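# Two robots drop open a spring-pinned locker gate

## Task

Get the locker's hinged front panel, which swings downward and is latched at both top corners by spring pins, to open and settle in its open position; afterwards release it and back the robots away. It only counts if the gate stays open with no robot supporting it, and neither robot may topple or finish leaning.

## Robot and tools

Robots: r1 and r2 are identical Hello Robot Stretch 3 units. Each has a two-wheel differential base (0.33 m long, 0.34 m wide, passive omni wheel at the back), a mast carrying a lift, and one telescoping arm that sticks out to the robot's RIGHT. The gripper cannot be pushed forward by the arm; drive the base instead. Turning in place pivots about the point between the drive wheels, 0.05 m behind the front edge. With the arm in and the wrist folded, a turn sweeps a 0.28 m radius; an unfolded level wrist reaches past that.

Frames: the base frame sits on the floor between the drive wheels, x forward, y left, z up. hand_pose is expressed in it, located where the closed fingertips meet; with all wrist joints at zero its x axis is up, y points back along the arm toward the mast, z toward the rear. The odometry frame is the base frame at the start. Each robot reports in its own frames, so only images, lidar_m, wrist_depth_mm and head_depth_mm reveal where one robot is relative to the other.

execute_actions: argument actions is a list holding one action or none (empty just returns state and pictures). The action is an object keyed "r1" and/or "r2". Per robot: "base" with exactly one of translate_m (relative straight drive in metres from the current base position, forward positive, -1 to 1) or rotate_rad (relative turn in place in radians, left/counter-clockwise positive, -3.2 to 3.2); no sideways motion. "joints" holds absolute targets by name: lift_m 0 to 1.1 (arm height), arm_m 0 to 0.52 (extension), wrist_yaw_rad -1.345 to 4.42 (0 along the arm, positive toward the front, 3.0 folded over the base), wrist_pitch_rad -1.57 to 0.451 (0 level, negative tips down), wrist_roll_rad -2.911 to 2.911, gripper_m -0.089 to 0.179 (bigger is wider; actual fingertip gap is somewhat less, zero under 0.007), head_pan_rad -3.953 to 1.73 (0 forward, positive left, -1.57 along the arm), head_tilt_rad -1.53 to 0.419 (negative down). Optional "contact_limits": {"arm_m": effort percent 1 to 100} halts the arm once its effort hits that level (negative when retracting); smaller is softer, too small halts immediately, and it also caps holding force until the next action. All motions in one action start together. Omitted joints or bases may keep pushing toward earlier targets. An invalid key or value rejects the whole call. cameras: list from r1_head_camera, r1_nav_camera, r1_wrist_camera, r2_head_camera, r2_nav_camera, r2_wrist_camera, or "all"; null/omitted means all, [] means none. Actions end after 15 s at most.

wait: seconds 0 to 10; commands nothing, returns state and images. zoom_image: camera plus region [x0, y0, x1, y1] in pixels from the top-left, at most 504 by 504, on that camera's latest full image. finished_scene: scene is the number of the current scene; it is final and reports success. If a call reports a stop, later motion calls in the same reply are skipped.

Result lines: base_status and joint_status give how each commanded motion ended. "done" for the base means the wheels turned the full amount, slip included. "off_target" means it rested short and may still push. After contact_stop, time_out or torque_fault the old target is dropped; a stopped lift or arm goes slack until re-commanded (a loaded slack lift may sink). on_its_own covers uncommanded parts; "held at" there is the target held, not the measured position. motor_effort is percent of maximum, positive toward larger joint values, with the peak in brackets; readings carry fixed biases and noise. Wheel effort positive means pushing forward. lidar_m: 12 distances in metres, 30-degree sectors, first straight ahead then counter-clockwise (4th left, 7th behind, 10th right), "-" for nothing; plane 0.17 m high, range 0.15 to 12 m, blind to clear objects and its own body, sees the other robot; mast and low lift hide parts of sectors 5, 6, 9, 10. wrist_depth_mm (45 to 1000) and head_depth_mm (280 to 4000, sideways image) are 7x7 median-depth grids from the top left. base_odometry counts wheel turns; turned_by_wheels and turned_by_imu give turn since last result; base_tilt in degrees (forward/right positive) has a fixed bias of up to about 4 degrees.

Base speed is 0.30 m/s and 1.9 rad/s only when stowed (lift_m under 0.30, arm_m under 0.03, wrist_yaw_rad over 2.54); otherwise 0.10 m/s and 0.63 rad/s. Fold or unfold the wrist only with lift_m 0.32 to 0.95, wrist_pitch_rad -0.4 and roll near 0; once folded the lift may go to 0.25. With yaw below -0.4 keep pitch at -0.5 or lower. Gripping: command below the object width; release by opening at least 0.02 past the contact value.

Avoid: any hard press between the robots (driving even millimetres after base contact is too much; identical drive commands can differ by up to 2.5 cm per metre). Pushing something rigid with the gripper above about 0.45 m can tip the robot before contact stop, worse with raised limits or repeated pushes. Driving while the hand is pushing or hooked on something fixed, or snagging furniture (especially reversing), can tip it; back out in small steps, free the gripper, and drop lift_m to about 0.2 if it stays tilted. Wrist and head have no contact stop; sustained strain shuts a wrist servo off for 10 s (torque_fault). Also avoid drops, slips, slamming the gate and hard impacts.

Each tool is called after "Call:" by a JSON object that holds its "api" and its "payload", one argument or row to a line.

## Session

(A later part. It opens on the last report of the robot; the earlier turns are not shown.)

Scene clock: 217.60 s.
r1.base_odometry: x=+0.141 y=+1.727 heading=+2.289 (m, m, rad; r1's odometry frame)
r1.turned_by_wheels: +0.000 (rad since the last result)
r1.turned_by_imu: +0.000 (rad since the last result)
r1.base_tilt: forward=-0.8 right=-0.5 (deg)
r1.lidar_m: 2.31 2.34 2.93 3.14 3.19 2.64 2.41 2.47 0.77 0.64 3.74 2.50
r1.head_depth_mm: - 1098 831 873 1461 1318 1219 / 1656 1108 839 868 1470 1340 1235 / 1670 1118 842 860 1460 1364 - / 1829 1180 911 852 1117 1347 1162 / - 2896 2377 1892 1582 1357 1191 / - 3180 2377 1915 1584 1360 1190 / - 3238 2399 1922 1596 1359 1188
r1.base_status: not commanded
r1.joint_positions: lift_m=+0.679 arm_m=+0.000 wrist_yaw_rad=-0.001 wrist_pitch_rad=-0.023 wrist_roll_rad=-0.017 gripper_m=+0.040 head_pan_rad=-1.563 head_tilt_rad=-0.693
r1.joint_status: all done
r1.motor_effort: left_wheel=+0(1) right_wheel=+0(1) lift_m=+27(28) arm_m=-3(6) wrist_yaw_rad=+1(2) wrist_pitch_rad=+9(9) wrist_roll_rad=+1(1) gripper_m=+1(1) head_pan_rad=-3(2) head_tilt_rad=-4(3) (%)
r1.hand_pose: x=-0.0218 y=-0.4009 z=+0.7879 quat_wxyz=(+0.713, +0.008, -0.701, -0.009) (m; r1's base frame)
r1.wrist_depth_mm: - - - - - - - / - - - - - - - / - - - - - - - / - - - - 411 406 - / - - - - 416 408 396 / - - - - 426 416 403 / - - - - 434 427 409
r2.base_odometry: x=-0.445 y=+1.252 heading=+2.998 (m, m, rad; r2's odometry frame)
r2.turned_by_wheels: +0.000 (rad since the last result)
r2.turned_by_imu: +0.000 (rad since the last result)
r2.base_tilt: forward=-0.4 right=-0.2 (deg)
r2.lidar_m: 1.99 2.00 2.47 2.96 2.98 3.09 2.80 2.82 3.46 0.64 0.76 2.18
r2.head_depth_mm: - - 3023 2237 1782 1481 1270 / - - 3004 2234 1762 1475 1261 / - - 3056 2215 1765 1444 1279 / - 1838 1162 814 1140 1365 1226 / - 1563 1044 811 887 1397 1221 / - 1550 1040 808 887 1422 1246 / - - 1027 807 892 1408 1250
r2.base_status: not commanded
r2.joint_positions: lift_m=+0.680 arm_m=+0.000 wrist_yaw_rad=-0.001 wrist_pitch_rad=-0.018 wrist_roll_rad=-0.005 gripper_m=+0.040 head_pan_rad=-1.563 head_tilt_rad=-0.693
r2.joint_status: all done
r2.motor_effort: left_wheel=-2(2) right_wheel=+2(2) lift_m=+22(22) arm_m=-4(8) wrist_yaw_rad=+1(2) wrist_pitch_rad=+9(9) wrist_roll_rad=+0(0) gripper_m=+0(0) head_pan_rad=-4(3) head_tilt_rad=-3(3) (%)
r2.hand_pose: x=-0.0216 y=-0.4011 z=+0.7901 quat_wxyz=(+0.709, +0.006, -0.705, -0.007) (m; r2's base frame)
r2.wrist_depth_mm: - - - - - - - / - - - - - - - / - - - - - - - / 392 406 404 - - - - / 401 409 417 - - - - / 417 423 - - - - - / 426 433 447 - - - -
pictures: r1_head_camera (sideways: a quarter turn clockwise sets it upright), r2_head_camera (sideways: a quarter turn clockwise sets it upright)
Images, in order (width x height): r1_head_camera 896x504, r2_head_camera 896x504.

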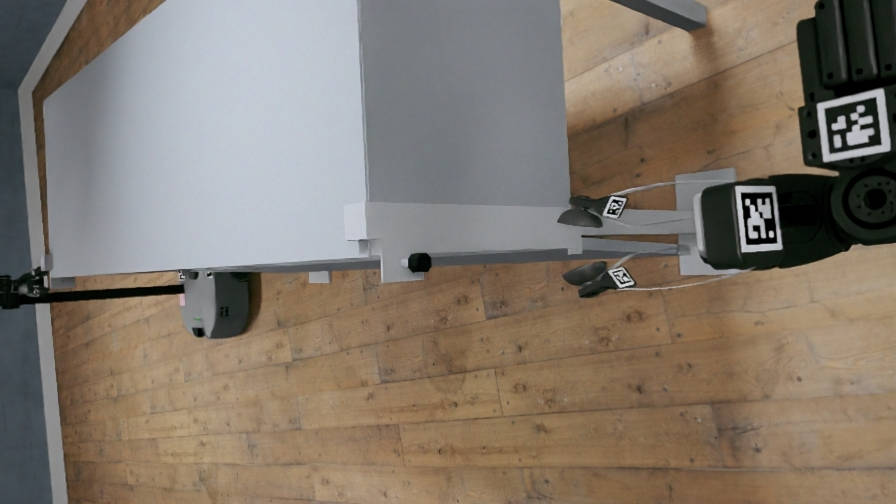

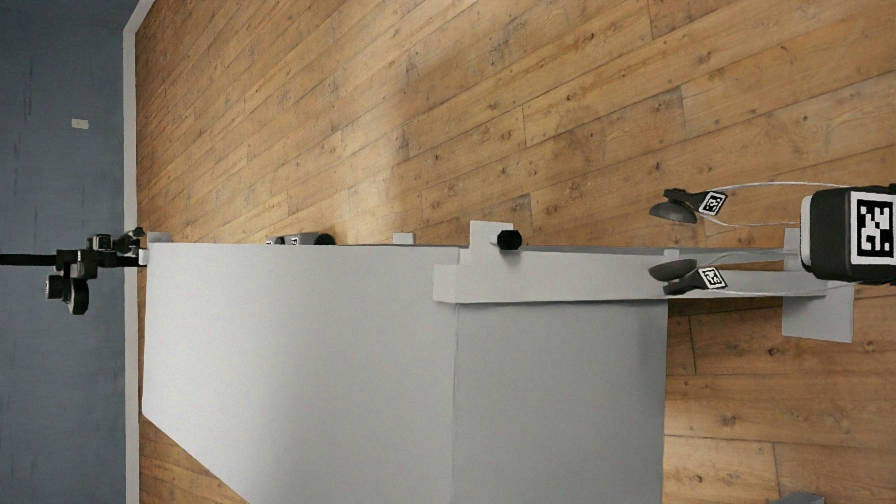

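Call:
{"api": "wait", "payload": {
  "seconds": 6
}}

Call:
{"api": "finished_scene", "payload": {
  "scene": 1
}}

Scene clock: 229.03 s.
r1.base_odometry: x=+0.141 y=+1.727 heading=+2.289 (m, m, rad; r1's odometry frame)
r1.turned_by_wheels: +0.000 (rad since the last result)
r1.turned_by_imu: +0.000 (rad since the last result)
r1.base_tilt: forward=-1.0 right=-0.4 (deg)
r1.lidar_m: 2.31 2.34 2.94 3.13 3.20 2.64 2.42 2.47 0.77 0.65 3.79 2.50
r1.head_depth_mm: - 1101 834 873 1453 1320 1216 / 1655 1110 840 867 1459 1341 1234 / 1660 1117 842 861 1461 1366 - / 1820 1183 910 855 1110 1347 1161 / - 2870 2355 1899 1585 1355 1181 / - 3186 2379 1901 1591 1359 1191 / - 3182 2403 1926 1587 1367 1186
r1.base_status: not commanded
r1.joint_positions: lift_m=+0.679 arm_m=+0.000 wrist_yaw_rad=-0.001 wrist_pitch_rad=-0.023 wrist_roll_rad=-0.017 gripper_m=+0.040 head_pan_rad=-1.563 head_tilt_rad=-0.693
r1.joint_status: all done
r1.motor_effort: left_wheel=-1(1) right_wheel=+0(1) lift_m=+27(28) arm_m=-2(6) wrist_yaw_rad=+0(2) wrist_pitch_rad=+9(9) wrist_roll_rad=+1(1) gripper_m=+1(1) head_pan_rad=-4(2) head_tilt_rad=-4(3) (%)
r1.hand_pose: x=-0.0218 y=-0.4009 z=+0.7879 quat_wxyz=(+0.713, +0.008, -0.701, -0.009) (m; r1's base frame)
r1.wrist_depth_mm: - - - - - - - / - - - - - - - / - - - - - - - / - - - - 411 406 - / - - - - 416 408 392 / - - - - 428 417 401 / - - - - 435 427 414
r2.base_odometry: x=-0.445 y=+1.252 heading=+2.998 (m, m, rad; r2's odometry frame)
r2.turned_by_wheels: +0.000 (rad since the last result)
r2.turned_by_imu: +0.000 (rad since the last result)
r2.base_tilt: forward=-0.4 right=-0.2 (deg)
r2.lidar_m: 1.98 2.00 2.47 2.95 2.97 3.07 2.80 2.82 3.51 0.64 0.77 2.17
r2.head_depth_mm: - - 3002 2263 1790 1483 1264 / - - 2984 2231 1782 1478 1261 / - - 2963 2240 1773 1452 1282 / - 1843 1166 815 1150 1378 1231 / - 1559 1049 813 886 1394 1232 / - 1544 1040 808 891 1415 1246 / - - 1027 804 890 1420 1243
r2.base_status: not commanded
r2.joint_positions: lift_m=+0.680 arm_m=+0.000 wrist_yaw_rad=-0.001 wrist_pitch_rad=-0.018 wrist_roll_rad=-0.005 gripper_m=+0.040 head_pan_rad=-1.563 head_tilt_rad=-0.693
r2.joint_status: all done
r2.motor_effort: left_wheel=-2(2) right_wheel=+2(2) lift_m=+22(22) arm_m=-5(8) wrist_yaw_rad=+0(2) wrist_pitch_rad=+9(9) wrist_roll_rad=+0(0) gripper_m=+0(0) head_pan_rad=-4(3) head_tilt_rad=-4(3) (%)
r2.hand_pose: x=-0.0216 y=-0.4011 z=+0.7901 quat_wxyz=(+0.709, +0.006, -0.705, -0.007) (m; r2's base frame)
r2.wrist_depth_mm: - - - - - - - / - - - - - - - / - - - - - - - / 401 406 407 - - - - / 410 408 416 - - - - / 419 425 - - - - - / 423 435 441 - - - -
wait: 6.00 s; at rest from the start
pictures: r1_head_camera (sideways: a quarter turn clockwise sets it upright), r1_nav_camera (sideways: a quarter turn counterclockwise sets it upright), r1_wrist_camera, r2_head_camera (sideways: a quarter turn clockwise sets it upright), r2_nav_camera (sideways: a quarter turn counterclockwise sets it upright), r2_wrist_camera
Images, in order (width x height): r1_head_camera 896x504, r1_nav_camera 672x504, r1_wrist_camera 644x364, r2_head_camera 896x504, r2_nav_camera 672x504, r2_wrist_camera 644x364.

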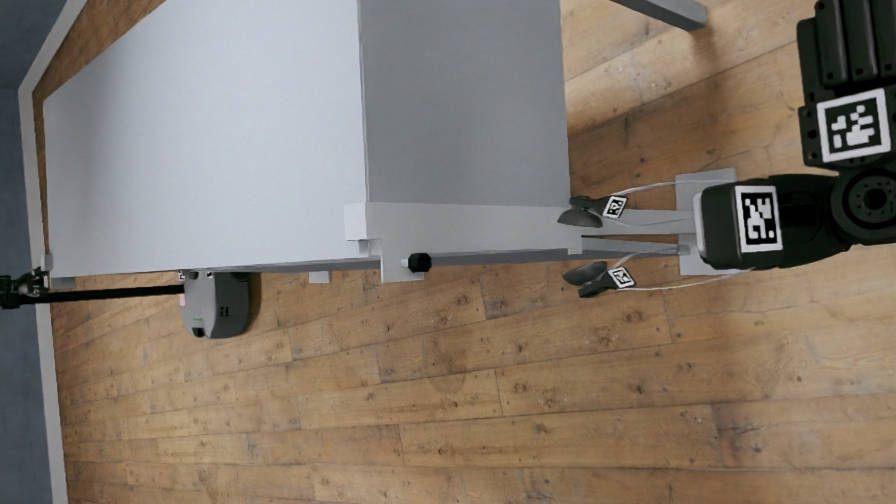

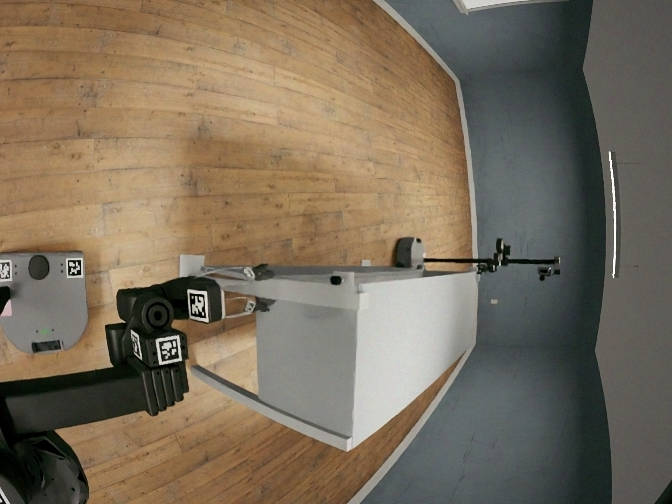

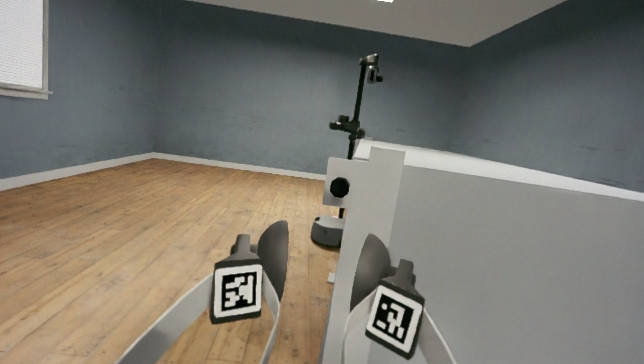

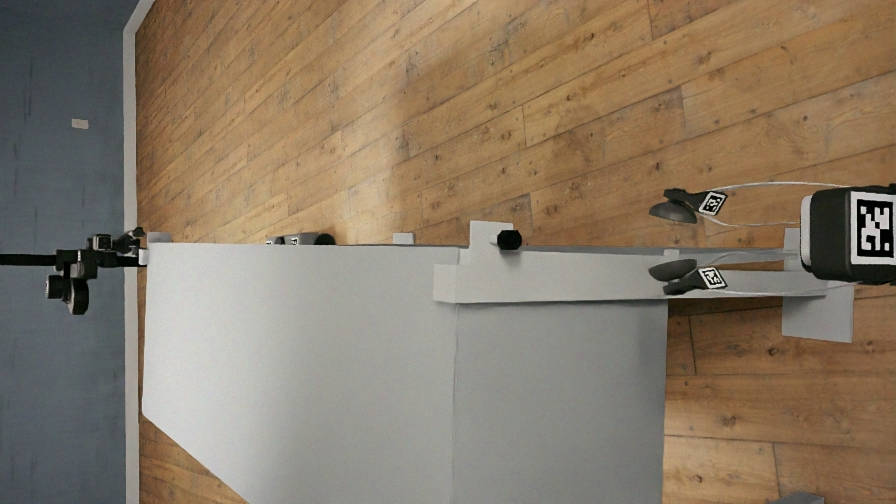

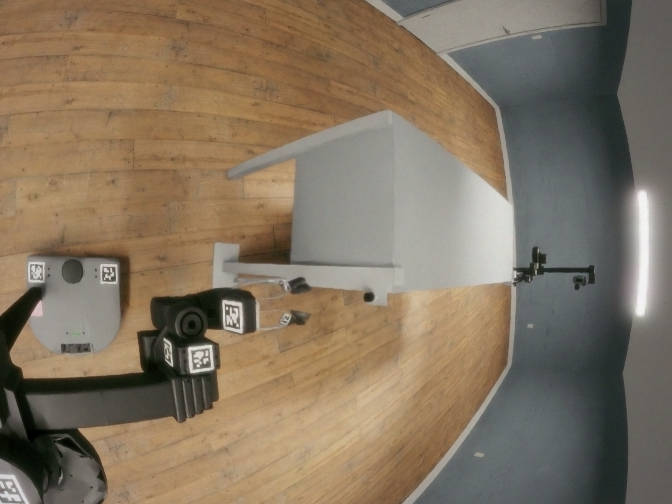

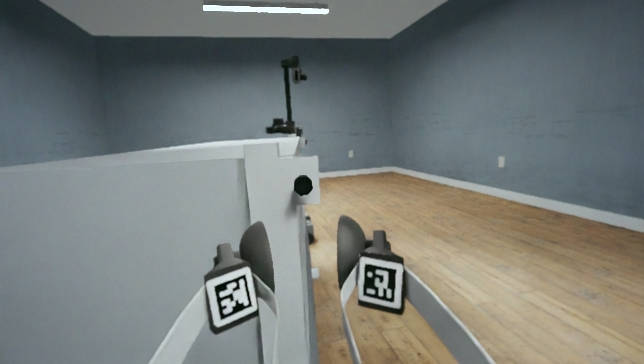

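The scene is finished: the task was done.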